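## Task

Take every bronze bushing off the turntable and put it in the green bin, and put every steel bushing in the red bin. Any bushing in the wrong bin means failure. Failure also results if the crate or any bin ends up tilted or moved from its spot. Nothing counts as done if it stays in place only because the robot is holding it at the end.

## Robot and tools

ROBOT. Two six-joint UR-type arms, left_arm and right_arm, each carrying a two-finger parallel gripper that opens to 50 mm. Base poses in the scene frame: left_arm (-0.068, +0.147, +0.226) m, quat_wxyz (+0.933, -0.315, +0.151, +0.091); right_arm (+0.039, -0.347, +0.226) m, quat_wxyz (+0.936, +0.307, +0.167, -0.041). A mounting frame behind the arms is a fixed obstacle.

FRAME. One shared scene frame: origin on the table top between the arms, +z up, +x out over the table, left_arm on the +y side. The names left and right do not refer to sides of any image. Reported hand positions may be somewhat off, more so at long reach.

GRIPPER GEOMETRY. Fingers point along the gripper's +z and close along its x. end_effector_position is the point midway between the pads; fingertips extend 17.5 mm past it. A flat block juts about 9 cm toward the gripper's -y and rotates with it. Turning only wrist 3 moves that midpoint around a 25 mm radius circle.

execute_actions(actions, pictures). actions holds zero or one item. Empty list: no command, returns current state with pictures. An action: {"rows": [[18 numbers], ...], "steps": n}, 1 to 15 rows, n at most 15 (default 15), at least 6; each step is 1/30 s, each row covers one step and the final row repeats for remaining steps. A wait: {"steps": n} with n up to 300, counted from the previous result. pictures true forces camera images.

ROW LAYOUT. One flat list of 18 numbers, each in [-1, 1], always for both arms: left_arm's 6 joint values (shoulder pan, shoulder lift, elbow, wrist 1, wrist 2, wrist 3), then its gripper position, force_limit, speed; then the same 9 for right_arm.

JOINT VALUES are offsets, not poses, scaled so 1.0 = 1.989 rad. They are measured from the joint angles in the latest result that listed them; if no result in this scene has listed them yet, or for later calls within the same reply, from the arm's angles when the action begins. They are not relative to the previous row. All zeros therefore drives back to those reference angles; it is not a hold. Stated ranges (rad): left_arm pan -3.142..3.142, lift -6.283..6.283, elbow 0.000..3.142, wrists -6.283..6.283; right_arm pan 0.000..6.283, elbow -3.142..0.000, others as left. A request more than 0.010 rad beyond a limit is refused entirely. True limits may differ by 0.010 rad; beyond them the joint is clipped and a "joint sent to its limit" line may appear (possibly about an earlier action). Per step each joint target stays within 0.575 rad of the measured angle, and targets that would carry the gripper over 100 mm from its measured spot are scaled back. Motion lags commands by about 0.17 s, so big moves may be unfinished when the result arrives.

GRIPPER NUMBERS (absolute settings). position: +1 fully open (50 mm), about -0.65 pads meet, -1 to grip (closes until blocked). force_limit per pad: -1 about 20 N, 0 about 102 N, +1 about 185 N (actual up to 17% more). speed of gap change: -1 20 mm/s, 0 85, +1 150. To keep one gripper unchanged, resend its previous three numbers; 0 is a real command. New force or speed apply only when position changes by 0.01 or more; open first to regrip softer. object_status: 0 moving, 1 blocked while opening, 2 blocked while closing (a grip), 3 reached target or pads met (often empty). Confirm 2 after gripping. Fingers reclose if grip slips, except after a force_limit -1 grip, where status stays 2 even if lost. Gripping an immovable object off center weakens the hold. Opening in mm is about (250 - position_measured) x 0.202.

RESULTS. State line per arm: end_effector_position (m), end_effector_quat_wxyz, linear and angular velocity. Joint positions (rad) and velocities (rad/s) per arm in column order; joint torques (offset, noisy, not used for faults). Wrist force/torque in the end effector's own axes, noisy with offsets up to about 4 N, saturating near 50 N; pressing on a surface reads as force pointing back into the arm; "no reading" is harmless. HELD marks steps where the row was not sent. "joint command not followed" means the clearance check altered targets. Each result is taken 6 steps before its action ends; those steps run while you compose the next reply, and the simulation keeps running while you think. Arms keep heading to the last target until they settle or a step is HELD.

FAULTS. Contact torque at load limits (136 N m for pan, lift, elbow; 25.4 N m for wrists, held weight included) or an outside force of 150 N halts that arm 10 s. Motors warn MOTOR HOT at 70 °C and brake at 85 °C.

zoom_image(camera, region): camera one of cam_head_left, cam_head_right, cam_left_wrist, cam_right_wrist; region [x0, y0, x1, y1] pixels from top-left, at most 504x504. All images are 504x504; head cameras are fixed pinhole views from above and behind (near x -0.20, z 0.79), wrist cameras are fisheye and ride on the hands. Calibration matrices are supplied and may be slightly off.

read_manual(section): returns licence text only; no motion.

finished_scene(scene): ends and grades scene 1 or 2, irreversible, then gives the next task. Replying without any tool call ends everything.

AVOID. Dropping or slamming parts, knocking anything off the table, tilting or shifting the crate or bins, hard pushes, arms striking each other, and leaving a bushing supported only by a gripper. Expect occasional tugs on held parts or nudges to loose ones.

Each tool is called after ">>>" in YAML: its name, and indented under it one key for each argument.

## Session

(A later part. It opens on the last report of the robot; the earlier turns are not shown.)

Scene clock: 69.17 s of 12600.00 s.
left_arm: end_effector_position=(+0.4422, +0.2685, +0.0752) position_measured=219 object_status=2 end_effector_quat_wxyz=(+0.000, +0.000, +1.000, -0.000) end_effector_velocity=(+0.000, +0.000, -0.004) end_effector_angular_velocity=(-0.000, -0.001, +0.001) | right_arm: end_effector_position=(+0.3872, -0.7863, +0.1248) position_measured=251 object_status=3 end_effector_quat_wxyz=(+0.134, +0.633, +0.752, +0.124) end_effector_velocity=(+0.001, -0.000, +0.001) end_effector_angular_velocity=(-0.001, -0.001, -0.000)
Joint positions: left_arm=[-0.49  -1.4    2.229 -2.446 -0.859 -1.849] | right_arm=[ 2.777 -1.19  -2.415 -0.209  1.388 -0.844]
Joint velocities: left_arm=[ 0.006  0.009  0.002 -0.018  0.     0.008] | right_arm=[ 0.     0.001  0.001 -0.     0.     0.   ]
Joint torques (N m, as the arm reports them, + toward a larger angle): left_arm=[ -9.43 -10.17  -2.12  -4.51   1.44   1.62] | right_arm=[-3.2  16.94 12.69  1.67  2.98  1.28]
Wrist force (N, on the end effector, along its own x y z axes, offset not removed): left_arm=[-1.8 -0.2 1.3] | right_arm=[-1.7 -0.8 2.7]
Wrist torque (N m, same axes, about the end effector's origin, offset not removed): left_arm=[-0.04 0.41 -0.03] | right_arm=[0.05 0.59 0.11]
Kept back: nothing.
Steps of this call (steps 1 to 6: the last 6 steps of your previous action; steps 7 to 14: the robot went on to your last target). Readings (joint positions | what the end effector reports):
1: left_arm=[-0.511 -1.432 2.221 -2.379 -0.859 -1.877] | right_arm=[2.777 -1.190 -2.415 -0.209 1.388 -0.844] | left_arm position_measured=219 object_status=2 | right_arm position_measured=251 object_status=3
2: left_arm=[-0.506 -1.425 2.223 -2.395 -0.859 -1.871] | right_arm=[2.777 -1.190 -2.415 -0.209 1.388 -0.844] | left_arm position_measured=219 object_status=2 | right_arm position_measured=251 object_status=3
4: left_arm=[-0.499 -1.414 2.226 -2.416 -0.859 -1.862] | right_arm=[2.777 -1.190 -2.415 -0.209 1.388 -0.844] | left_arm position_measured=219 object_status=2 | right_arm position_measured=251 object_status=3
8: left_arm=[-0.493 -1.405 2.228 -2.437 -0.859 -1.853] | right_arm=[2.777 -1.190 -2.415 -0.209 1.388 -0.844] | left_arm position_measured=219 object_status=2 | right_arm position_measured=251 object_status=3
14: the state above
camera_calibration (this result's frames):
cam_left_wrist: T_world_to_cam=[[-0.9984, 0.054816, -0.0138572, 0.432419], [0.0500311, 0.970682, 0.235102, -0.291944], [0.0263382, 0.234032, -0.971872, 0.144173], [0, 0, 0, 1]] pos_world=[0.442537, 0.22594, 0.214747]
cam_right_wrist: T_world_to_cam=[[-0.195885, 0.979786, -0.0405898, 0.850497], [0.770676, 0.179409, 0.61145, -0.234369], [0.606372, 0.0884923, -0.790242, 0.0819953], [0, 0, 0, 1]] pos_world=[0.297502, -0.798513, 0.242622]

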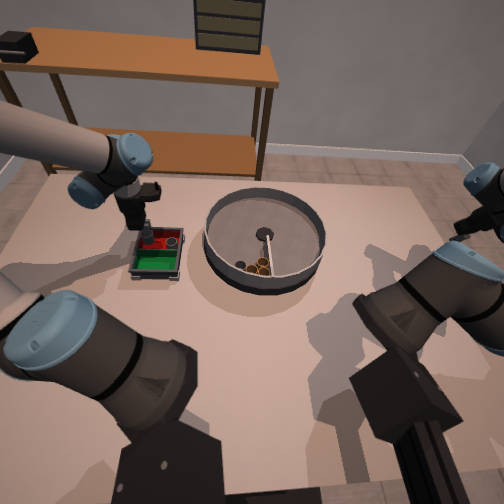

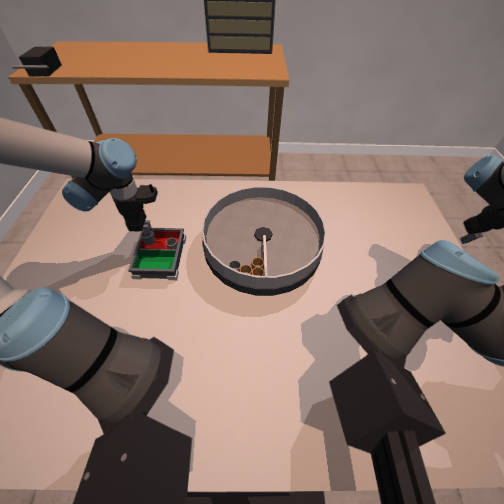

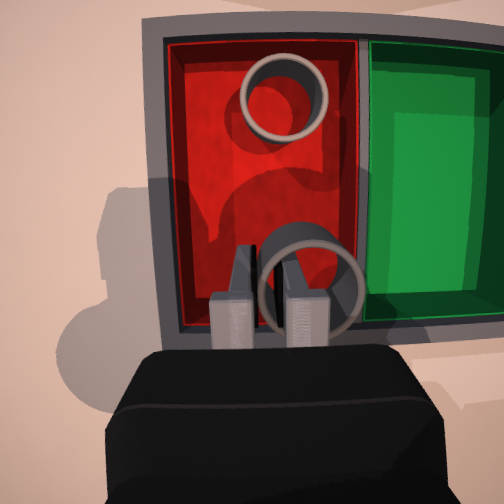

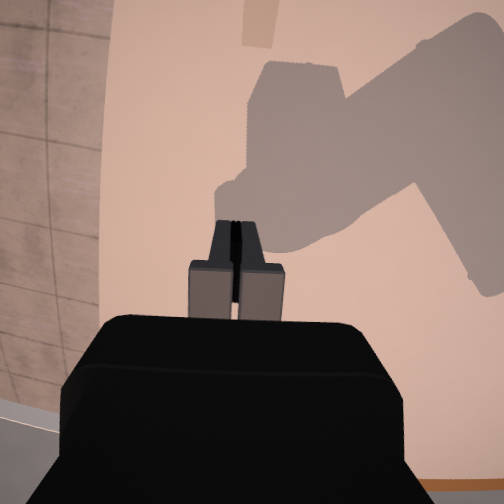

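>>> execute_actions:
  actions: []

Scene clock: 70.70 s of 12600.00 s.
left_arm: end_effector_position=(+0.4422, +0.2686, +0.0747) position_measured=219 object_status=2 end_effector_quat_wxyz=(+0.000, +0.000, +1.000, -0.000) end_effector_velocity=(-0.001, -0.000, -0.000) end_effector_angular_velocity=(+0.000, +0.001, -0.001) | right_arm: end_effector_position=(+0.3872, -0.7863, +0.1248) position_measured=251 object_status=3 end_effector_quat_wxyz=(+0.134, +0.633, +0.752, +0.124) end_effector_velocity=(+0.001, -0.000, +0.001) end_effector_angular_velocity=(-0.001, -0.002, +0.000)
Joint positions: left_arm=[-0.489 -1.399  2.23  -2.448 -0.859 -1.848] | right_arm=[ 2.777 -1.19  -2.415 -0.209  1.388 -0.844]
Joint velocities: left_arm=[ 0.    -0.     0.001  0.     0.     0.   ] | right_arm=[ 0.001  0.001  0.001  0.     0.    -0.   ]
Joint torques (N m, as the arm reports them, + toward a larger angle): left_arm=[-10.15  -9.31  -2.86  -4.46   1.43   1.47] | right_arm=[-2.49 16.49 12.15  1.66  3.    1.31]
Wrist force (N, on the end effector, along its own x y z axes, offset not removed): left_arm=[-1.6 -2.9 2.0] | right_arm=[7.4 -5.3 -3.2]
Wrist torque (N m, same axes, about the end effector's origin, offset not removed): left_arm=[-0.49 0.36 -0.02] | right_arm=[-0.90 -1.44 -0.04]
Kept back: nothing.
Steps of this call (steps 1 to 30: the robot went on to your last target; steps 31 to 46: nothing new was sent). Readings (joint positions | what the end effector reports):
1: left_arm=[-0.490 -1.400 2.229 -2.446 -0.859 -1.849] | right_arm=[2.777 -1.190 -2.415 -0.209 1.388 -0.844] | left_arm position_measured=219 object_status=2 | right_arm position_measured=251 object_status=3
2: left_arm=[-0.490 -1.400 2.230 -2.447 -0.859 -1.849] | right_arm=[2.777 -1.190 -2.415 -0.209 1.388 -0.844] | left_arm position_measured=219 object_status=2 | right_arm position_measured=251 object_status=3
4: left_arm=[-0.489 -1.400 2.230 -2.447 -0.859 -1.849] | right_arm=[2.777 -1.190 -2.415 -0.209 1.388 -0.844] | left_arm position_measured=219 object_status=2 | right_arm position_measured=251 object_status=3
8: left_arm=[-0.489 -1.399 2.230 -2.448 -0.859 -1.848] | right_arm=[2.777 -1.190 -2.415 -0.209 1.388 -0.844] | left_arm position_measured=219 object_status=2 | right_arm position_measured=251 object_status=3
46: the state above
All arms were judged still, so your last target was given up. Only a new action makes them travel on or press farther. Fingers that are still opening or closing keep moving.
camera_calibration (this result's frames):
cam_left_wrist: T_world_to_cam=[[-0.998407, 0.0546387, -0.0140863, 0.432489], [0.0498055, 0.970697, 0.235088, -0.291749], [0.0265185, 0.234012, -0.971872, 0.143621], [0, 0, 0, 1]] pos_world=[0.442522, 0.22596, 0.21426]
cam_right_wrist: T_world_to_cam=[[-0.195885, 0.979786, -0.0405897, 0.850497], [0.770676, 0.179409, 0.61145, -0.234369], [0.606372, 0.0884925, -0.790241, 0.0819953], [0, 0, 0, 1]] pos_world=[0.297502, -0.798513, 0.242622]

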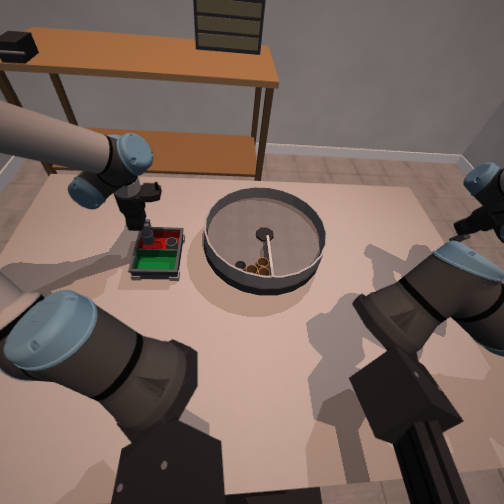

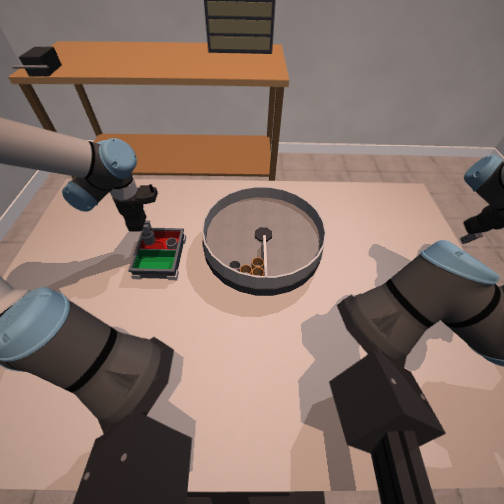

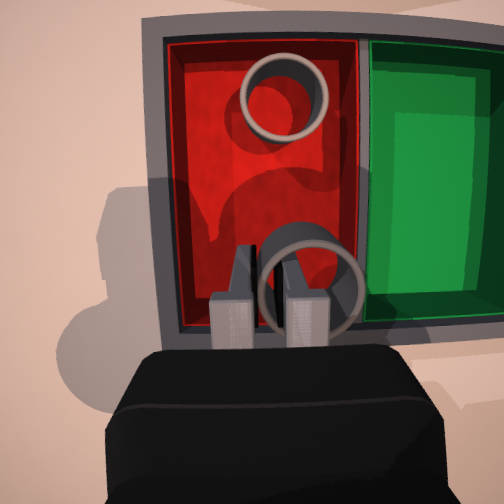

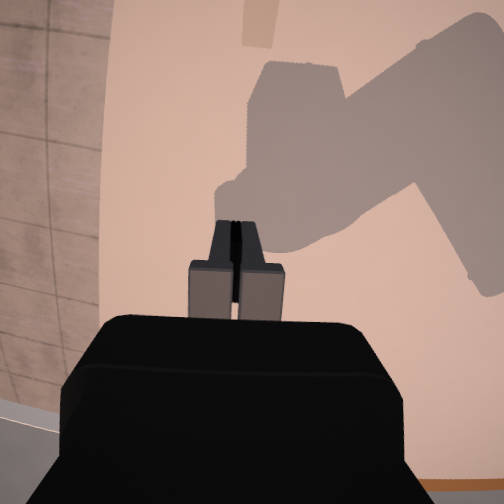

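>>> execute_actions:
  actions:
    - {"rows": [[-0.0042,0.0009,0.0039,-0.0012,-0.0002,-0.0055,-1,-0.4,0.3,0,0,0,0,0,0,-1,-1,0],[-0.0042,0.0009,0.0039,-0.0012,-0.0002,-0.0055,-1,-0.4,0.3,0,0,0,0,0,0,-1,-1,0],[-0.0042,0.0009,0.0039,-0.0012,-0.0002,-0.0055,-1,-0.4,0.3,0,0,0,0,0,0,-1,-1,0],[0.004,0.014,0.0042,-0.021,-0.0008,0.005,-1,-0.4,0.3,0,0,0,0,0,0,-1,-1,0],[0.012,0.027,0.0045,-0.041,-0.0014,0.015,-1,-0.4,0.3,0,0,0,0,0,0,-1,-1,0],[0.02,0.04,0.0048,-0.061,-0.002,0.025,-1,-0.4,0.3,0,0,0,0,0,0,-1,-1,0],[0.0271,0.0523,0.0051,-0.0807,-0.0025,0.0355,-1,-0.4,0.3,0,0,0,0,0,0,-1,-1,0]], "steps": 15}
  pictures: true

Scene clock: 71.93 s of 12600.00 s.
left_arm: end_effector_position=(+0.4399, +0.2651, +0.0551) position_measured=219 object_status=2 end_effector_quat_wxyz=(-0.002, +0.001, +1.000, -0.000) end_effector_velocity=(+0.001, -0.005, -0.159) end_effector_angular_velocity=(-0.006, -0.009, +0.009) | right_arm: end_effector_position=(+0.3872, -0.7863, +0.1248) position_measured=251 object_status=3 end_effector_quat_wxyz=(+0.134, +0.633, +0.752, +0.124) end_effector_velocity=(+0.000, -0.000, +0.000) end_effector_angular_velocity=(-0.000, +0.000, -0.001)
Joint positions: left_arm=[-0.466 -1.35   2.237 -2.521 -0.861 -1.819] | right_arm=[ 2.777 -1.19  -2.415 -0.209  1.388 -0.844]
Joint velocities: left_arm=[ 0.229  0.407  0.019 -0.636 -0.018  0.302] | right_arm=[-0.    -0.     0.001 -0.    -0.     0.001]
Joint torques (N m, as the arm reports them, + toward a larger angle): left_arm=[ -9.32 -14.    -3.7   -5.84  -2.18   1.84] | right_arm=[-2.95 16.92 12.52  1.62  3.04  1.18]
Wrist force (N, on the end effector, along its own x y z axes, offset not removed): left_arm=[-0.9 0.0 3.6] | right_arm=[-3.7 -3.3 1.5]
Wrist torque (N m, same axes, about the end effector's origin, offset not removed): left_arm=[0.01 0.25 -0.01] | right_arm=[-0.60 0.80 0.13]
Steps of this call (steps 1 to 28: nothing new was sent; steps 29 to 37: the first 9 steps of this action). Readings (joint positions | what the end effector reports):
29: left_arm=[-0.489 -1.399 2.230 -2.448 -0.859 -1.848] | right_arm=[2.777 -1.190 -2.415 -0.209 1.388 -0.844] | left_arm position_measured=219 object_status=2 | right_arm position_measured=251 object_status=3
30: left_arm=[-0.490 -1.399 2.231 -2.448 -0.859 -1.849] | right_arm=[2.777 -1.190 -2.415 -0.209 1.388 -0.844] | left_arm position_measured=219 object_status=2 | right_arm position_measured=251 object_status=3
32: left_arm=[-0.493 -1.398 2.233 -2.449 -0.859 -1.853] | right_arm=[2.777 -1.190 -2.415 -0.209 1.388 -0.844] | left_arm position_measured=219 object_status=2 | right_arm position_measured=251 object_status=3
36: left_arm=[-0.474 -1.364 2.237 -2.498 -0.861 -1.830] | right_arm=[2.777 -1.190 -2.415 -0.209 1.388 -0.844] | left_arm position_measured=219 object_status=2 | right_arm position_measured=251 object_status=3
37: the state above
camera_calibration (this result's frames):
cam_left_wrist: T_world_to_cam=[[-0.99836, 0.0562372, -0.0107051, 0.429394], [0.0521662, 0.970722, 0.234472, -0.284677], [0.0235777, 0.233529, -0.972064, 0.126884], [0, 0, 0, 1]] pos_world=[0.440548, 0.222563, 0.194685]
cam_right_wrist: T_world_to_cam=[[-0.195885, 0.979786, -0.0405897, 0.850497], [0.770676, 0.179409, 0.61145, -0.234369], [0.606372, 0.0884925, -0.790242, 0.0819955], [0, 0, 0, 1]] pos_world=[0.297502, -0.798513, 0.242622]

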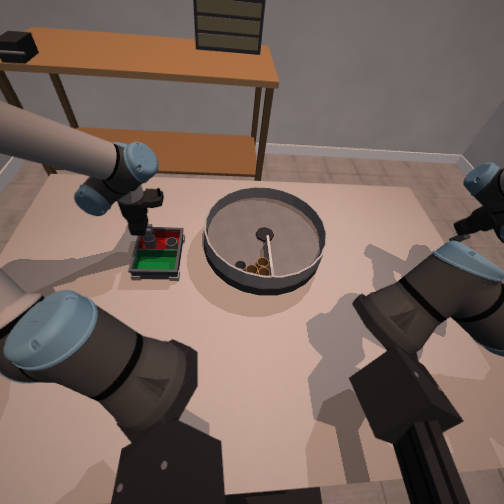

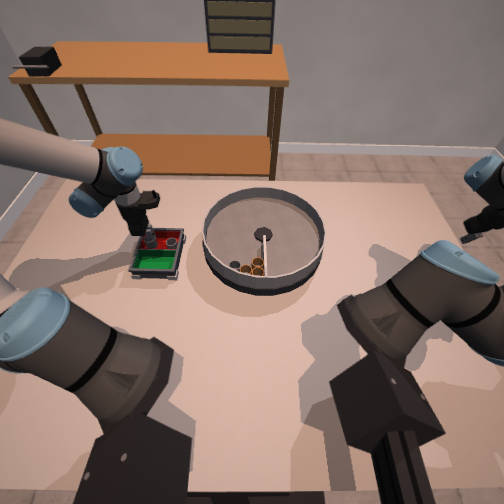

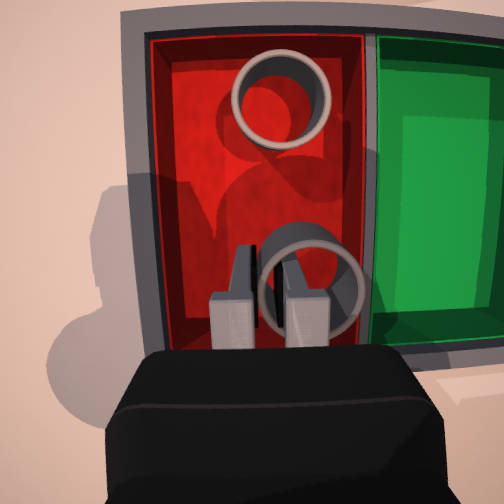

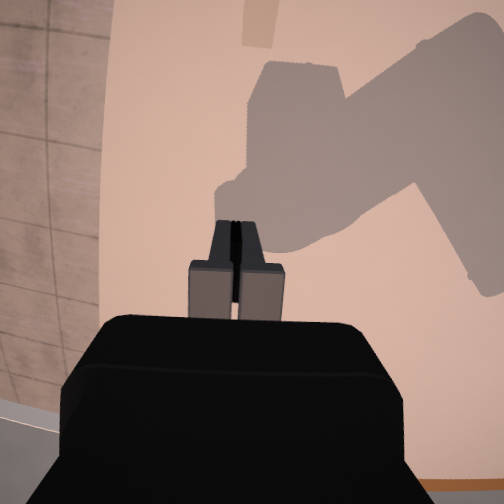

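>>> execute_actions:
  actions:
    - {"steps": 8}
  pictures: true

Scene clock: 72.63 s of 12600.00 s.
left_arm: end_effector_position=(+0.4399, +0.2649, +0.0340) position_measured=219 object_status=2 end_effector_quat_wxyz=(+0.000, +0.000, +1.000, -0.001) end_effector_velocity=(-0.001, -0.000, -0.001) end_effector_angular_velocity=(+0.000, +0.001, -0.002) | right_arm: end_effector_position=(+0.3872, -0.7863, +0.1248) position_measured=251 object_status=3 end_effector_quat_wxyz=(+0.134, +0.633, +0.752, +0.124) end_effector_velocity=(-0.000, +0.000, -0.000) end_effector_angular_velocity=(+0.000, +0.001, +0.000)
Joint positions: left_arm=[-0.435 -1.296  2.24  -2.608 -0.864 -1.778] | right_arm=[ 2.777 -1.19  -2.415 -0.209  1.388 -0.844]
Joint velocities: left_arm=[ 0.     0.002  0.002 -0.002  0.     0.001] | right_arm=[ 0.    -0.    -0.001 -0.    -0.001  0.001]
Joint torques (N m, as the arm reports them, + toward a larger angle): left_arm=[-10.21 -12.81  -0.81  -4.2   -2.15   1.65] | right_arm=[-2.09 16.76 12.2   1.63  3.05  1.23]
Wrist force (N, on the end effector, along its own x y z axes, offset not removed): left_arm=[-1.8 -2.0 1.6] | right_arm=[2.3 1.8 1.2]
Wrist torque (N m, same axes, about the end effector's origin, offset not removed): left_arm=[-0.38 0.43 0.02] | right_arm=[0.19 -0.50 -0.12]
Kept back: nothing.
Steps of this call (steps 1 to 6: the last 6 steps of your previous action; steps 7 to 21: the robot went on to your last target). Readings (joint positions | what the end effector reports):
1: left_arm=[-0.459 -1.338 2.238 -2.540 -0.862 -1.810] | right_arm=[2.777 -1.190 -2.415 -0.209 1.388 -0.844] | left_arm position_measured=219 object_status=2 | right_arm position_measured=251 object_status=3
2: left_arm=[-0.454 -1.328 2.238 -2.556 -0.862 -1.803] | right_arm=[2.777 -1.190 -2.415 -0.209 1.388 -0.844] | left_arm position_measured=219 object_status=2 | right_arm position_measured=251 object_status=3
4: left_arm=[-0.446 -1.315 2.239 -2.577 -0.863 -1.793] | right_arm=[2.777 -1.190 -2.415 -0.209 1.388 -0.844] | left_arm position_measured=219 object_status=2 | right_arm position_measured=251 object_status=3
8: left_arm=[-0.439 -1.302 2.240 -2.597 -0.863 -1.783] | right_arm=[2.777 -1.190 -2.415 -0.209 1.388 -0.844] | left_arm position_measured=219 object_status=2 | right_arm position_measured=251 object_status=3
21: the state above
camera_calibration (this result's frames):
cam_left_wrist: T_world_to_cam=[[-0.998429, 0.0542573, -0.0139569, 0.429873], [0.0494964, 0.970994, 0.233925, -0.278408], [0.0262442, 0.232867, -0.972154, 0.105425], [0, 0, 0, 1]] pos_world=[0.440211, 0.222459, 0.173616]
cam_right_wrist: T_world_to_cam=[[-0.195885, 0.979786, -0.0405896, 0.850497], [0.770676, 0.179409, 0.61145, -0.234369], [0.606372, 0.0884925, -0.790242, 0.0819955], [0, 0, 0, 1]] pos_world=[0.297502, -0.798513, 0.242622]

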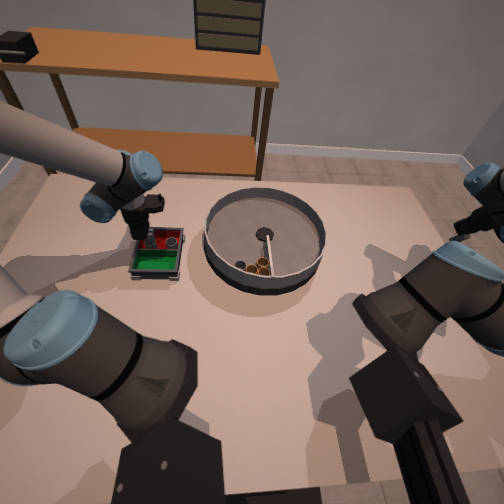

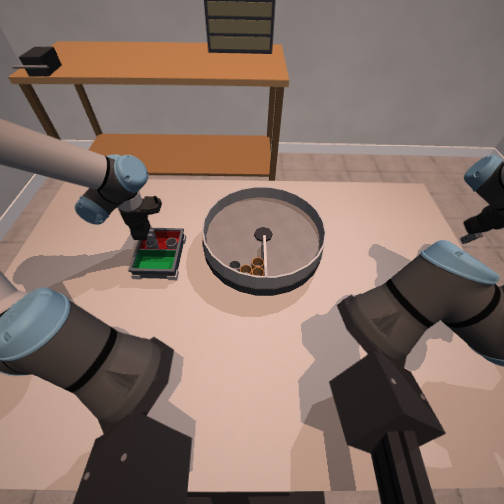

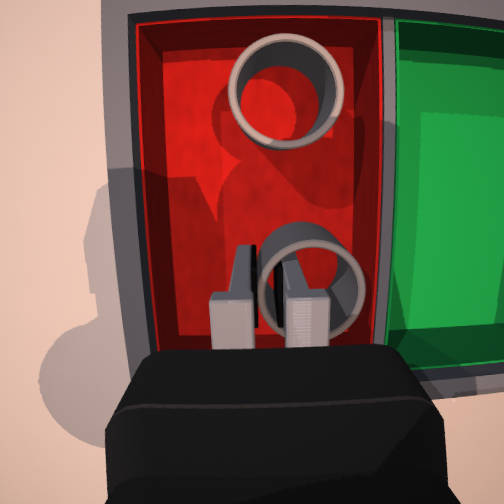

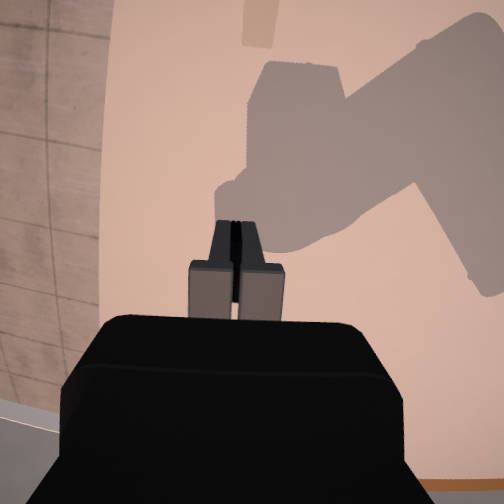

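>>> execute_actions:
  actions:
    - {"rows": [[0.0014,-0.0041,0.0042,-0.0012,0,0.0017,-1,-0.4,0.3,0,0,0,0,0,0,-1,-1,0],[0.0014,-0.0041,0.0042,-0.0012,0,0.0017,-1,-0.4,0.3,0,0,0,0,0,0,-1,-1,0],[0.0014,-0.0041,0.0042,-0.0012,0,0.0017,-1,-0.4,0.3,0,0,0,0,0,0,-1,-1,0],[0.0014,-0.0041,0.0042,-0.0012,0,0.0017,-1,-0.4,0.3,0,0,0,0,0,0,-1,-1,0],[0.0014,-0.0041,0.0042,-0.0012,0,0.0017,-1,-0.4,0.3,0,0,0,0,0,0,-1,-1,0],[0.0014,-0.0041,0.0042,-0.0012,0,0.0017,-1,-0.4,0.3,0,0,0,0,0,0,-1,-1,0],[0.0014,-0.0041,0.0042,-0.0012,0,0.0017,-1,-0.4,0.3,0,0,0,0,0,0,-1,-1,0],[0.0014,-0.0041,0.0042,-0.0012,0,0.0017,-1,-0.4,0.3,0,0,0,0,0,0,-1,-1,0],[0.0014,-0.0041,0.0042,-0.0012,0,0.0017,-0.15,-0.4,0.3,0,0,0,0,0,0,-1,-1,0]], "steps": 15}

>>> execute_actions:
  actions:
    - {"rows": [[-0.04,-0.062,-0.005,0.098,0.002,-0.052,-0.15,-0.4,0.3,0,0,0,0,0,0,-1,-1,0]], "steps": 12}
  pictures: true

Scene clock: 73.67 s of 12600.00 s.
left_arm: end_effector_position=(+0.4371, +0.2671, +0.0343) position_measured=214 object_status=0 end_effector_quat_wxyz=(+0.000, +0.000, +1.000, -0.001) end_effector_velocity=(-0.003, +0.003, +0.001) end_effector_angular_velocity=(-0.000, -0.001, +0.001) | right_arm: end_effector_position=(+0.3872, -0.7863, +0.1248) position_measured=251 object_status=3 end_effector_quat_wxyz=(+0.134, +0.633, +0.752, +0.124) end_effector_velocity=(-0.000, +0.000, -0.000) end_effector_angular_velocity=(+0.000, +0.001, +0.001)
Joint positions: left_arm=[-0.433 -1.302  2.247 -2.61  -0.864 -1.775] | right_arm=[ 2.777 -1.19  -2.415 -0.209  1.388 -0.844]
Joint velocities: left_arm=[ 0.003 -0.011  0.009 -0.001 -0.     0.004] | right_arm=[ 0.     0.    -0.001 -0.001 -0.    -0.   ]
Joint torques (N m, as the arm reports them, + toward a larger angle): left_arm=[ -9.49 -32.74  -2.33  -4.14  -1.24   1.6 ] | right_arm=[-2.93 16.58 12.15  1.74  3.2   1.29]
Wrist force (N, on the end effector, along its own x y z axes, offset not removed): left_arm=[-1.2 -2.1 0.9] | right_arm=[-1.1 0.7 -0.4]
Wrist torque (N m, same axes, about the end effector's origin, offset not removed): left_arm=[-0.42 0.25 0.04] | right_arm=[0.08 0.37 0.09]
Steps of this call (steps 1 to 15: the robot went on to your last target; steps 16 to 22: nothing new was sent; steps 23 to 31: the first 9 steps of this action). Readings (joint positions | what the end effector reports):
23: left_arm=[-0.435 -1.295 2.240 -2.609 -0.864 -1.778] | right_arm=[2.777 -1.190 -2.415 -0.209 1.388 -0.844] | left_arm position_measured=219 object_status=2 | right_arm position_measured=251 object_status=3
24: left_arm=[-0.435 -1.296 2.241 -2.609 -0.864 -1.777] | right_arm=[2.777 -1.190 -2.415 -0.209 1.388 -0.844] | left_arm position_measured=219 object_status=2 | right_arm position_measured=251 object_status=3
26: left_arm=[-0.434 -1.299 2.244 -2.609 -0.864 -1.776] | right_arm=[2.777 -1.190 -2.415 -0.209 1.388 -0.844] | left_arm position_measured=219 object_status=2 | right_arm position_measured=251 object_status=3
30: left_arm=[-0.433 -1.302 2.247 -2.610 -0.864 -1.775] | right_arm=[2.777 -1.190 -2.415 -0.209 1.388 -0.844] | left_arm position_measured=219 object_status=2 | right_arm position_measured=251 object_status=3
31: the state above

Scene clock: 74.07 s of 12600.00 s.
left_arm: end_effector_position=(+0.4424, +0.2647, +0.0668) position_measured=175 object_status=3 end_effector_quat_wxyz=(+0.005, -0.004, +1.000, -0.003) end_effector_velocity=(-0.014, -0.003, +0.148) end_effector_angular_velocity=(+0.008, +0.046, -0.038) | right_arm: end_effector_position=(+0.3872, -0.7863, +0.1248) position_measured=251 object_status=3 end_effector_quat_wxyz=(+0.134, +0.633, +0.752, +0.124) end_effector_velocity=(+0.000, +0.000, -0.000) end_effector_angular_velocity=(+0.001, -0.000, +0.001)
Joint positions: left_arm=[-0.483 -1.378  2.241 -2.503 -0.861 -1.838] | right_arm=[ 2.777 -1.19  -2.415 -0.209  1.388 -0.844]
Joint velocities: left_arm=[-0.231 -0.382 -0.026  0.668  0.011 -0.306] | right_arm=[ 0.001 -0.001 -0.     0.     0.     0.   ]
Joint torques (N m, as the arm reports them, + toward a larger angle): left_arm=[-25.   -23.21 -22.89   0.82   1.18  -1.74] | right_arm=[-3.1  16.07 12.43  1.66  3.11  1.29]
Wrist force (N, on the end effector, along its own x y z axes, offset not removed): left_arm=[-1.2 -1.4 -0.9] | right_arm=[-0.8 -0.9 2.5]
Wrist torque (N m, same axes, about the end effector's origin, offset not removed): left_arm=[-0.32 0.31 -0.03] | right_arm=[-0.25 0.39 -0.11]
Steps of this call (steps 1 to 6: the last 6 steps of your previous action; steps 7 to 12: the first 6 steps of this action, its rows measured from where the robot was after step 6). Readings (joint positions | what the end effector reports):
6: left_arm=[-0.433 -1.303 2.248 -2.610 -0.864 -1.775] | right_arm=[2.777 -1.190 -2.415 -0.209 1.388 -0.844] | left_arm position_measured=175 object_status=0 | right_arm position_measured=251 object_status=3
7: left_arm=[-0.433 -1.304 2.248 -2.610 -0.864 -1.775] | right_arm=[2.777 -1.190 -2.415 -0.209 1.388 -0.844] | left_arm position_measured=175 object_status=0 | right_arm position_measured=251 object_status=3
8: left_arm=[-0.437 -1.308 2.247 -2.606 -0.863 -1.779] | right_arm=[2.777 -1.190 -2.415 -0.209 1.388 -0.844] | left_arm position_measured=175 object_status=0 | right_arm position_measured=251 object_status=3
10: left_arm=[-0.463 -1.344 2.244 -2.560 -0.862 -1.811] | right_arm=[2.777 -1.190 -2.415 -0.209 1.388 -0.844] | left_arm position_measured=175 object_status=3 | right_arm position_measured=251 object_status=3
12: the state above
camera_calibration (this result's frames):
cam_left_wrist: T_world_to_cam=[[-0.998618, 0.0462797, -0.0249014, 0.435781], [0.0393052, 0.972237, 0.230672, -0.281654], [0.0348855, 0.229374, -0.972713, 0.134352], [0, 0, 0, 1]] pos_world=[0.441563, 0.22285, 0.206507]
cam_right_wrist: T_world_to_cam=[[-0.195885, 0.979786, -0.0405898, 0.850497], [0.770676, 0.179409, 0.61145, -0.234369], [0.606372, 0.0884922, -0.790242, 0.0819952], [0, 0, 0, 1]] pos_world=[0.297502, -0.798513, 0.242622]

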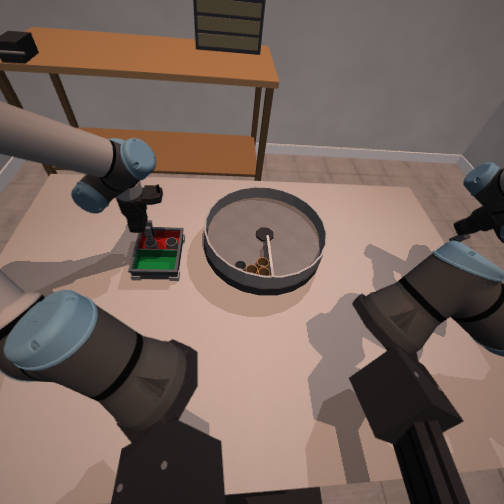

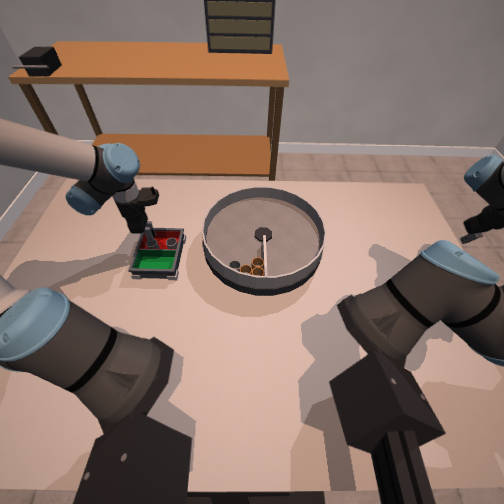

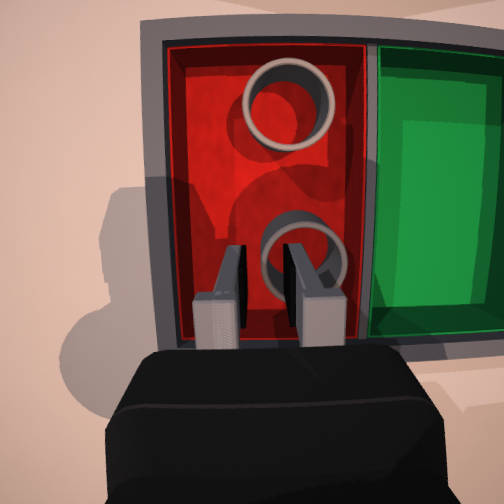

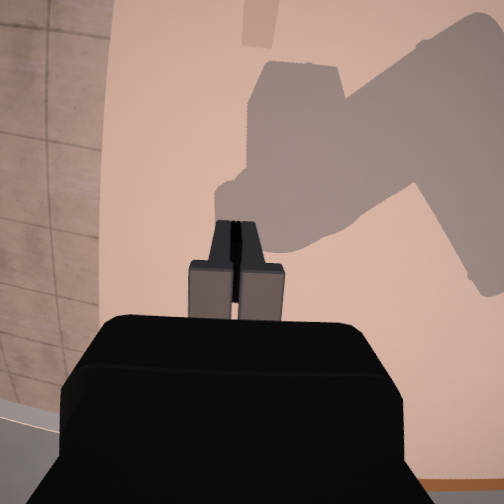

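>>> execute_actions:
  actions:
    - {"rows": [[-0.1036,-0.061,-0.0395,0.1977,-0.0027,-0.1373,0.01,-0.4,0.3,0,0,0,0,0,0,-1,-1,0],[-0.1036,-0.061,-0.0395,0.1977,-0.0027,-0.1373,0.01,-0.4,0.3,0,0,0,0,0,0,-1,-1,0],[-0.1036,-0.061,-0.0395,0.1977,-0.0027,-0.1373,0.01,-0.4,0.3,0,0,0,0,0,0,-1,-1,0],[-0.1036,-0.061,-0.0395,0.1977,-0.0027,-0.1373,0.01,-0.4,0.3,0,0,0,0,0,0,-1,-1,0],[-0.1036,-0.061,-0.0395,0.1977,-0.0027,-0.1373,0.01,-0.4,0.3,0,0,0,0,0,0,-1,-1,0],[-0.1036,-0.061,-0.0395,0.1977,-0.0027,-0.1373,0.01,-0.4,0.3,0,0,0,0,0,0,-1,-1,0],[-0.3439,0.2021,-0.0719,0.1388,-0.0754,-0.4228,0.01,-0.4,0.3,0,0,0,0,0,0,-1,-1,0]], "steps": 15}

>>> execute_actions:
  actions:
    - {"steps": 30}
  pictures: true

Scene clock: 75.10 s of 12600.00 s.
left_arm: end_effector_position=(+0.4556, +0.2129, +0.1470) position_measured=151 object_status=3 end_effector_quat_wxyz=(+0.008, -0.003, +1.000, -0.010) end_effector_velocity=(+0.032, -0.469, +0.066) end_effector_angular_velocity=(-0.178, -0.018, -0.105) | right_arm: end_effector_position=(+0.3872, -0.7863, +0.1248) position_measured=251 object_status=3 end_effector_quat_wxyz=(+0.134, +0.633, +0.752, +0.124) end_effector_velocity=(+0.000, -0.000, +0.000) end_effector_angular_velocity=(-0.001, +0.000, -0.000)
Joint positions: left_arm=[-0.67  -1.466  2.176 -2.203 -0.875 -2.073] | right_arm=[ 2.777 -1.19  -2.415 -0.209  1.388 -0.844]
Joint velocities: left_arm=[-0.693  0.57  -0.112 -0.011 -0.204 -0.714] | right_arm=[ 0.     0.     0.     0.    -0.001  0.   ]
Joint torques (N m, as the arm reports them, + toward a larger angle): left_arm=[-46.6   40.96 -22.08  -3.92  -4.03  -3.49] | right_arm=[-2.55 16.38 12.91  1.66  2.98  1.28]
Wrist force (N, on the end effector, along its own x y z axes, offset not removed): left_arm=[0.5 7.2 -4.2] | right_arm=[0.4 5.4 -4.9]
Wrist torque (N m, same axes, about the end effector's origin, offset not removed): left_arm=[0.71 0.02 -0.09] | right_arm=[0.81 0.15 0.12]
Steps of this call (steps 1 to 6: the last 6 steps of your previous action; steps 7 to 22: the robot went on to your last target; steps 23 to 31: the first 9 steps of this action). Readings (joint positions | what the end effector reports):
23: left_arm=[-0.512 -1.427 2.238 -2.416 -0.860 -1.878] | right_arm=[2.777 -1.190 -2.415 -0.209 1.388 -0.844] | left_arm position_measured=170 object_status=0 | right_arm position_measured=251 object_status=3
24: left_arm=[-0.517 -1.431 2.234 -2.411 -0.860 -1.882] | right_arm=[2.777 -1.190 -2.415 -0.209 1.388 -0.844] | left_arm position_measured=156 object_status=0 | right_arm position_measured=251 object_status=3
26: left_arm=[-0.561 -1.455 2.209 -2.360 -0.862 -1.932] | right_arm=[2.777 -1.190 -2.415 -0.209 1.388 -0.844] | left_arm position_measured=151 object_status=0 | right_arm position_measured=251 object_status=3
30: left_arm=[-0.647 -1.479 2.180 -2.209 -0.868 -2.049] | right_arm=[2.777 -1.190 -2.415 -0.209 1.388 -0.844] | left_arm position_measured=151 object_status=0 | right_arm position_measured=251 object_status=3
31: the state above

Scene clock: 76.10 s of 12600.00 s.
left_arm: end_effector_position=(+0.3647, -0.0995, +0.1601) position_measured=151 object_status=3 end_effector_quat_wxyz=(-0.000, +0.001, +1.000, -0.001) end_effector_velocity=(-0.009, -0.012, -0.000) end_effector_angular_velocity=(+0.006, -0.002, +0.002) | right_arm: end_effector_position=(+0.3872, -0.7863, +0.1248) position_measured=251 object_status=3 end_effector_quat_wxyz=(+0.134, +0.633, +0.752, +0.124) end_effector_velocity=(-0.000, +0.000, +0.000) end_effector_angular_velocity=(+0.001, -0.000, -0.001)
Joint positions: left_arm=[-1.163 -0.979  2.099 -2.226 -1.01  -2.674] | right_arm=[ 2.777 -1.19  -2.415 -0.209  1.388 -0.844]
Joint velocities: left_arm=[-0.025  0.024 -0.004 -0.001 -0.006 -0.031] | right_arm=[-0.     0.001 -0.    -0.     0.001  0.001]
Joint torques (N m, as the arm reports them, + toward a larger angle): left_arm=[-35.71  -9.41 -31.49  -4.67  -2.14  -1.22] | right_arm=[-2.6  16.12 12.5   1.68  3.09  1.27]
Wrist force (N, on the end effector, along its own x y z axes, offset not removed): left_arm=[-1.4 -1.5 0.8] | right_arm=[-0.5 0.7 4.2]
Wrist torque (N m, same axes, about the end effector's origin, offset not removed): left_arm=[-0.32 0.33 -0.04] | right_arm=[-0.03 0.19 0.01]
Kept back: nothing.
Steps of this call (steps 1 to 6: the last 6 steps of your previous action; steps 7 to 30: the robot went on to your last target). Readings (joint positions | what the end effector reports):
1: left_arm=[-0.693 -1.443 2.172 -2.206 -0.882 -2.098] | right_arm=[2.777 -1.190 -2.415 -0.209 1.388 -0.844] | left_arm position_measured=151 object_status=3 | right_arm position_measured=251 object_status=3
2: left_arm=[-0.716 -1.419 2.169 -2.209 -0.888 -2.124] | right_arm=[2.777 -1.190 -2.415 -0.209 1.388 -0.844] | left_arm position_measured=151 object_status=3 | right_arm position_measured=251 object_status=3
4: left_arm=[-0.762 -1.374 2.161 -2.210 -0.901 -2.178] | right_arm=[2.777 -1.190 -2.415 -0.209 1.388 -0.844] | left_arm position_measured=151 object_status=3 | right_arm position_measured=251 object_status=3
8: left_arm=[-0.855 -1.282 2.146 -2.214 -0.927 -2.292] | right_arm=[2.777 -1.190 -2.415 -0.209 1.388 -0.844] | left_arm position_measured=151 object_status=3 | right_arm position_measured=251 object_status=3
30: the state above
camera_calibration (this result's frames):
cam_left_wrist: T_world_to_cam=[[-0.998352, 0.0557367, -0.0136476, 0.376364], [0.0510163, 0.970996, 0.233588, 0.0491387], [0.0262712, 0.232507, -0.97224, 0.314763], [0, 0, 0, 1]] pos_world=[0.364968, -0.141875, 0.299684]
cam_right_wrist: T_world_to_cam=[[-0.195885, 0.979786, -0.0405898, 0.850497], [0.770676, 0.179409, 0.61145, -0.234369], [0.606372, 0.0884924, -0.790242, 0.0819954], [0, 0, 0, 1]] pos_world=[0.297502, -0.798513, 0.242622]

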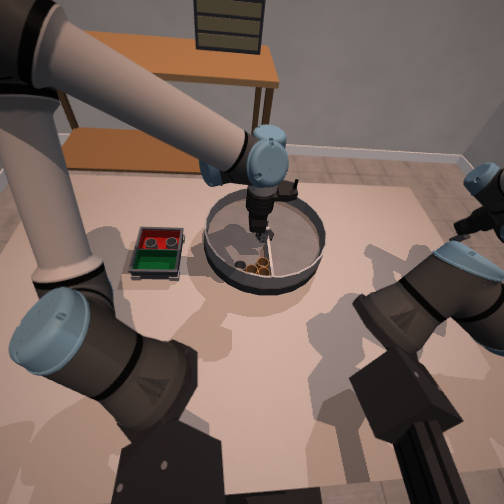

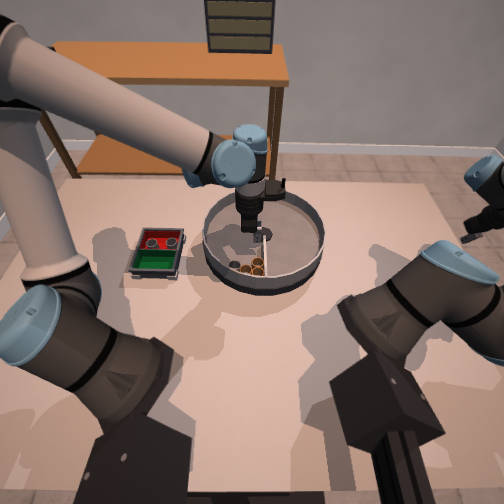

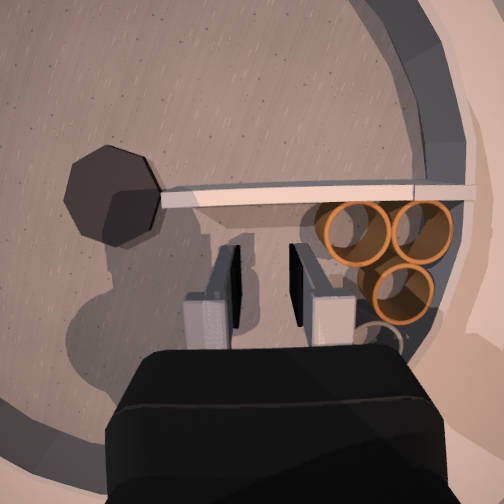

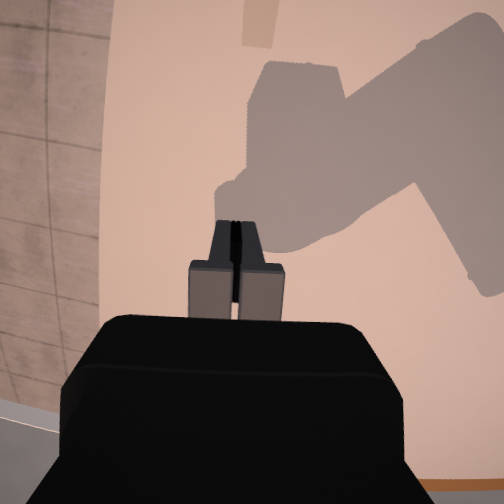

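>>> execute_actions:
  actions:
    - {"rows": [[-0.0087,0.0337,0.0489,-0.0775,-0.0033,-0.0102,0.01,-0.4,0.3,0,0,0,0,0,0,-1,-1,0],[-0.0087,0.0337,0.0489,-0.0775,-0.0033,-0.0102,0.01,-0.4,0.3,0,0,0,0,0,0,-1,-1,0],[-0.0087,0.0337,0.0489,-0.0775,-0.0033,-0.0102,0.01,-0.4,0.3,0,0,0,0,0,0,-1,-1,0],[-0.0087,0.0337,0.0489,-0.0775,-0.0033,-0.0102,0.01,-0.4,0.3,0,0,0,0,0,0,-1,-1,0],[-0.0087,0.0337,0.0489,-0.0775,-0.0033,-0.0102,0.01,-0.4,0.3,0,0,0,0,0,0,-1,-1,0],[-0.0087,0.0337,0.0489,-0.0775,-0.0033,-0.0102,0.01,-0.4,0.3,0,0,0,0,0,0,-1,-1,0],[-0.0087,0.0337,0.0489,-0.0775,-0.0033,-0.0102,0.01,-0.4,0.3,0,0,0,0,0,0,-1,-1,0],[-0.0087,0.0337,0.0489,-0.0775,-0.0033,-0.0102,0.01,-0.4,0.3,0,0,0,0,0,0,-1,-1,0],[-0.0087,0.0337,0.0489,-0.0775,-0.0033,-0.0102,0.01,-0.4,0.3,0,0,0,0,0,0,-1,-1,0],[0.004,0.057,0.0524,-0.111,0.0024,0.003,0.01,-0.4,0.3,0,0,0,0,0,0,-1,-1,0],[0.0167,0.0801,0.0559,-0.1455,0.0081,0.0168,0.01,-0.4,0.3,0,0,0,0,0,0,-1,-1,0]], "steps": 15}

>>> execute_actions:
  actions:
    - {"steps": 14}
  pictures: true

Scene clock: 79.13 s of 12600.00 s.
left_arm: end_effector_position=(+0.3338, -0.1030, +0.1265) position_measured=151 object_status=3 end_effector_quat_wxyz=(-0.000, +0.001, +1.000, +0.001) end_effector_velocity=(-0.043, -0.001, -0.049) end_effector_angular_velocity=(-0.017, -0.009, +0.014) | right_arm: end_effector_position=(+0.3872, -0.7863, +0.1248) position_measured=251 object_status=3 end_effector_quat_wxyz=(+0.134, +0.633, +0.752, +0.124) end_effector_velocity=(+0.000, -0.000, +0.000) end_effector_angular_velocity=(-0.000, -0.001, -0.000)
Joint positions: left_arm=[-1.178 -0.922  2.179 -2.351 -1.016 -2.692] | right_arm=[ 2.777 -1.19  -2.415 -0.209  1.388 -0.844]
Joint velocities: left_arm=[-0.017  0.082  0.133 -0.227 -0.007 -0.02 ] | right_arm=[-0.    -0.     0.     0.001  0.    -0.   ]
Joint torques (N m, as the arm reports them, + toward a larger angle): left_arm=[-36.9  -12.4   -7.94  -4.95  -2.15  -1.18] | right_arm=[-1.97 16.77 12.83  1.77  3.16  1.34]
Wrist force (N, on the end effector, along its own x y z axes, offset not removed): left_arm=[-1.3 -1.9 1.1] | right_arm=[-1.4 -3.2 -2.6]
Wrist torque (N m, same axes, about the end effector's origin, offset not removed): left_arm=[-0.36 0.31 -0.04] | right_arm=[-0.48 0.25 0.20]
Steps of this call (steps 1 to 15: the robot went on to your last target; steps 16 to 82: nothing new was sent; steps 83 to 91: the first 9 steps of this action). Readings (joint positions | what the end effector reports):
83: left_arm=[-1.167 -0.976 2.098 -2.227 -1.011 -2.679] | right_arm=[2.777 -1.190 -2.415 -0.209 1.388 -0.844] | left_arm position_measured=151 object_status=3 | right_arm position_measured=251 object_status=3
84: left_arm=[-1.168 -0.972 2.102 -2.231 -1.012 -2.680] | right_arm=[2.777 -1.190 -2.415 -0.209 1.388 -0.844] | left_arm position_measured=151 object_status=3 | right_arm position_measured=251 object_status=3
86: left_arm=[-1.173 -0.950 2.133 -2.273 -1.014 -2.686] | right_arm=[2.777 -1.190 -2.415 -0.209 1.388 -0.844] | left_arm position_measured=151 object_status=3 | right_arm position_measured=251 object_status=3
90: left_arm=[-1.178 -0.926 2.174 -2.342 -1.016 -2.691] | right_arm=[2.777 -1.190 -2.415 -0.209 1.388 -0.844] | left_arm position_measured=151 object_status=3 | right_arm position_measured=251 object_status=3
91: the state above

Scene clock: 79.60 s of 12600.00 s.
left_arm: end_effector_position=(+0.3285, -0.1031, +0.0796) position_measured=151 object_status=3 end_effector_quat_wxyz=(+0.000, +0.000, +1.000, -0.000) end_effector_velocity=(-0.002, +0.000, -0.018) end_effector_angular_velocity=(-0.001, -0.001, +0.001) | right_arm: end_effector_position=(+0.3872, -0.7863, +0.1248) position_measured=251 object_status=3 end_effector_quat_wxyz=(+0.134, +0.633, +0.752, +0.124) end_effector_velocity=(-0.000, -0.000, +0.000) end_effector_angular_velocity=(-0.000, +0.000, -0.000)
Joint positions: left_arm=[-1.132 -0.825  2.209 -2.508 -0.995 -2.644] | right_arm=[ 2.777 -1.19  -2.415 -0.209  1.388 -0.844]
Joint velocities: left_arm=[ 0.019  0.039  0.01  -0.062  0.009  0.02 ] | right_arm=[-0.    -0.     0.001 -0.    -0.    -0.   ]
Joint torques (N m, as the arm reports them, + toward a larger angle): left_arm=[-19.22 -15.08  -3.86  -4.5    1.79   1.94] | right_arm=[-2.43 16.32 12.51  1.64  3.14  1.34]
Wrist force (N, on the end effector, along its own x y z axes, offset not removed): left_arm=[-0.5 -2.8 1.0] | right_arm=[-2.1 0.1 2.6]
Wrist torque (N m, same axes, about the end effector's origin, offset not removed): left_arm=[-0.49 0.16 -0.03] | right_arm=[-0.04 0.38 0.34]
Kept back: nothing.
Steps of this call (steps 1 to 6: the last 6 steps of your previous action; steps 7 to 14: the robot went on to your last target). Readings (joint positions | what the end effector reports):
1: left_arm=[-1.179 -0.920 2.183 -2.358 -1.016 -2.693] | right_arm=[2.777 -1.190 -2.415 -0.209 1.388 -0.844] | left_arm position_measured=151 object_status=3 | right_arm position_measured=251 object_status=3
2: left_arm=[-1.177 -0.914 2.187 -2.367 -1.015 -2.691] | right_arm=[2.777 -1.190 -2.415 -0.209 1.388 -0.844] | left_arm position_measured=151 object_status=3 | right_arm position_measured=251 object_status=3
4: left_arm=[-1.163 -0.886 2.195 -2.409 -1.008 -2.676] | right_arm=[2.777 -1.190 -2.415 -0.209 1.388 -0.844] | left_arm position_measured=151 object_status=3 | right_arm position_measured=251 object_status=3
8: left_arm=[-1.142 -0.844 2.205 -2.477 -0.999 -2.654] | right_arm=[2.777 -1.190 -2.415 -0.209 1.388 -0.844] | left_arm position_measured=151 object_status=3 | right_arm position_measured=251 object_status=3
14: the state above
camera_calibration (this result's frames):
cam_left_wrist: T_world_to_cam=[[-0.998427, 0.0541118, -0.0146754, 0.339333], [0.0491649, 0.970815, 0.234738, 0.0738004], [0.0269492, 0.233647, -0.971948, 0.23811], [0, 0, 0, 1]] pos_world=[0.328754, -0.145642, 0.219087]
cam_right_wrist: T_world_to_cam=[[-0.195885, 0.979786, -0.0405896, 0.850497], [0.770676, 0.179409, 0.61145, -0.234369], [0.606372, 0.0884925, -0.790242, 0.0819954], [0, 0, 0, 1]] pos_world=[0.297502, -0.798513, 0.242622]

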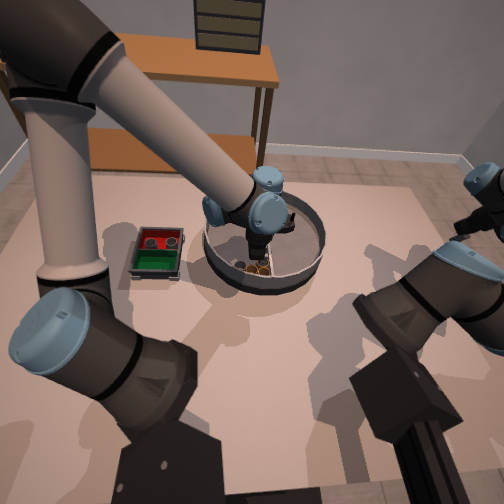

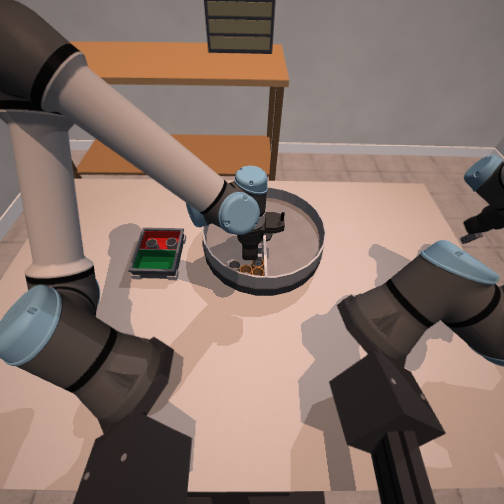

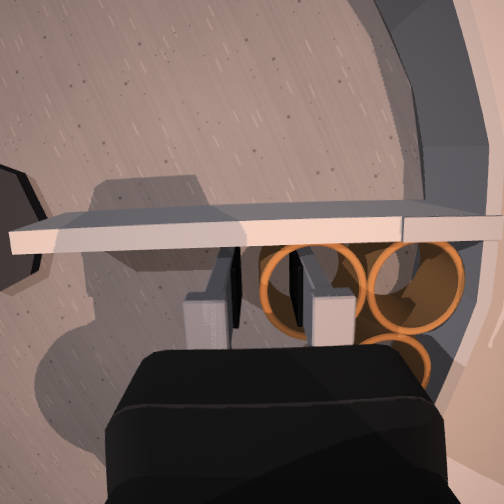

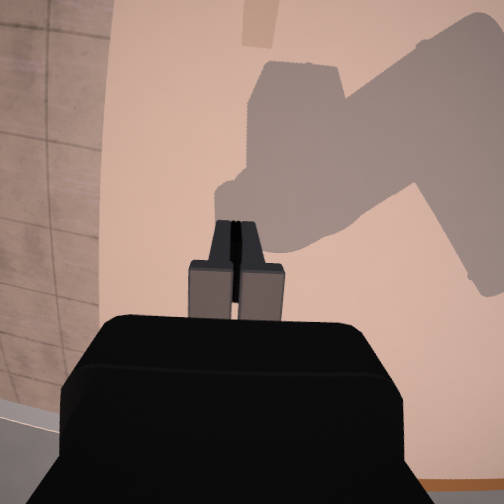

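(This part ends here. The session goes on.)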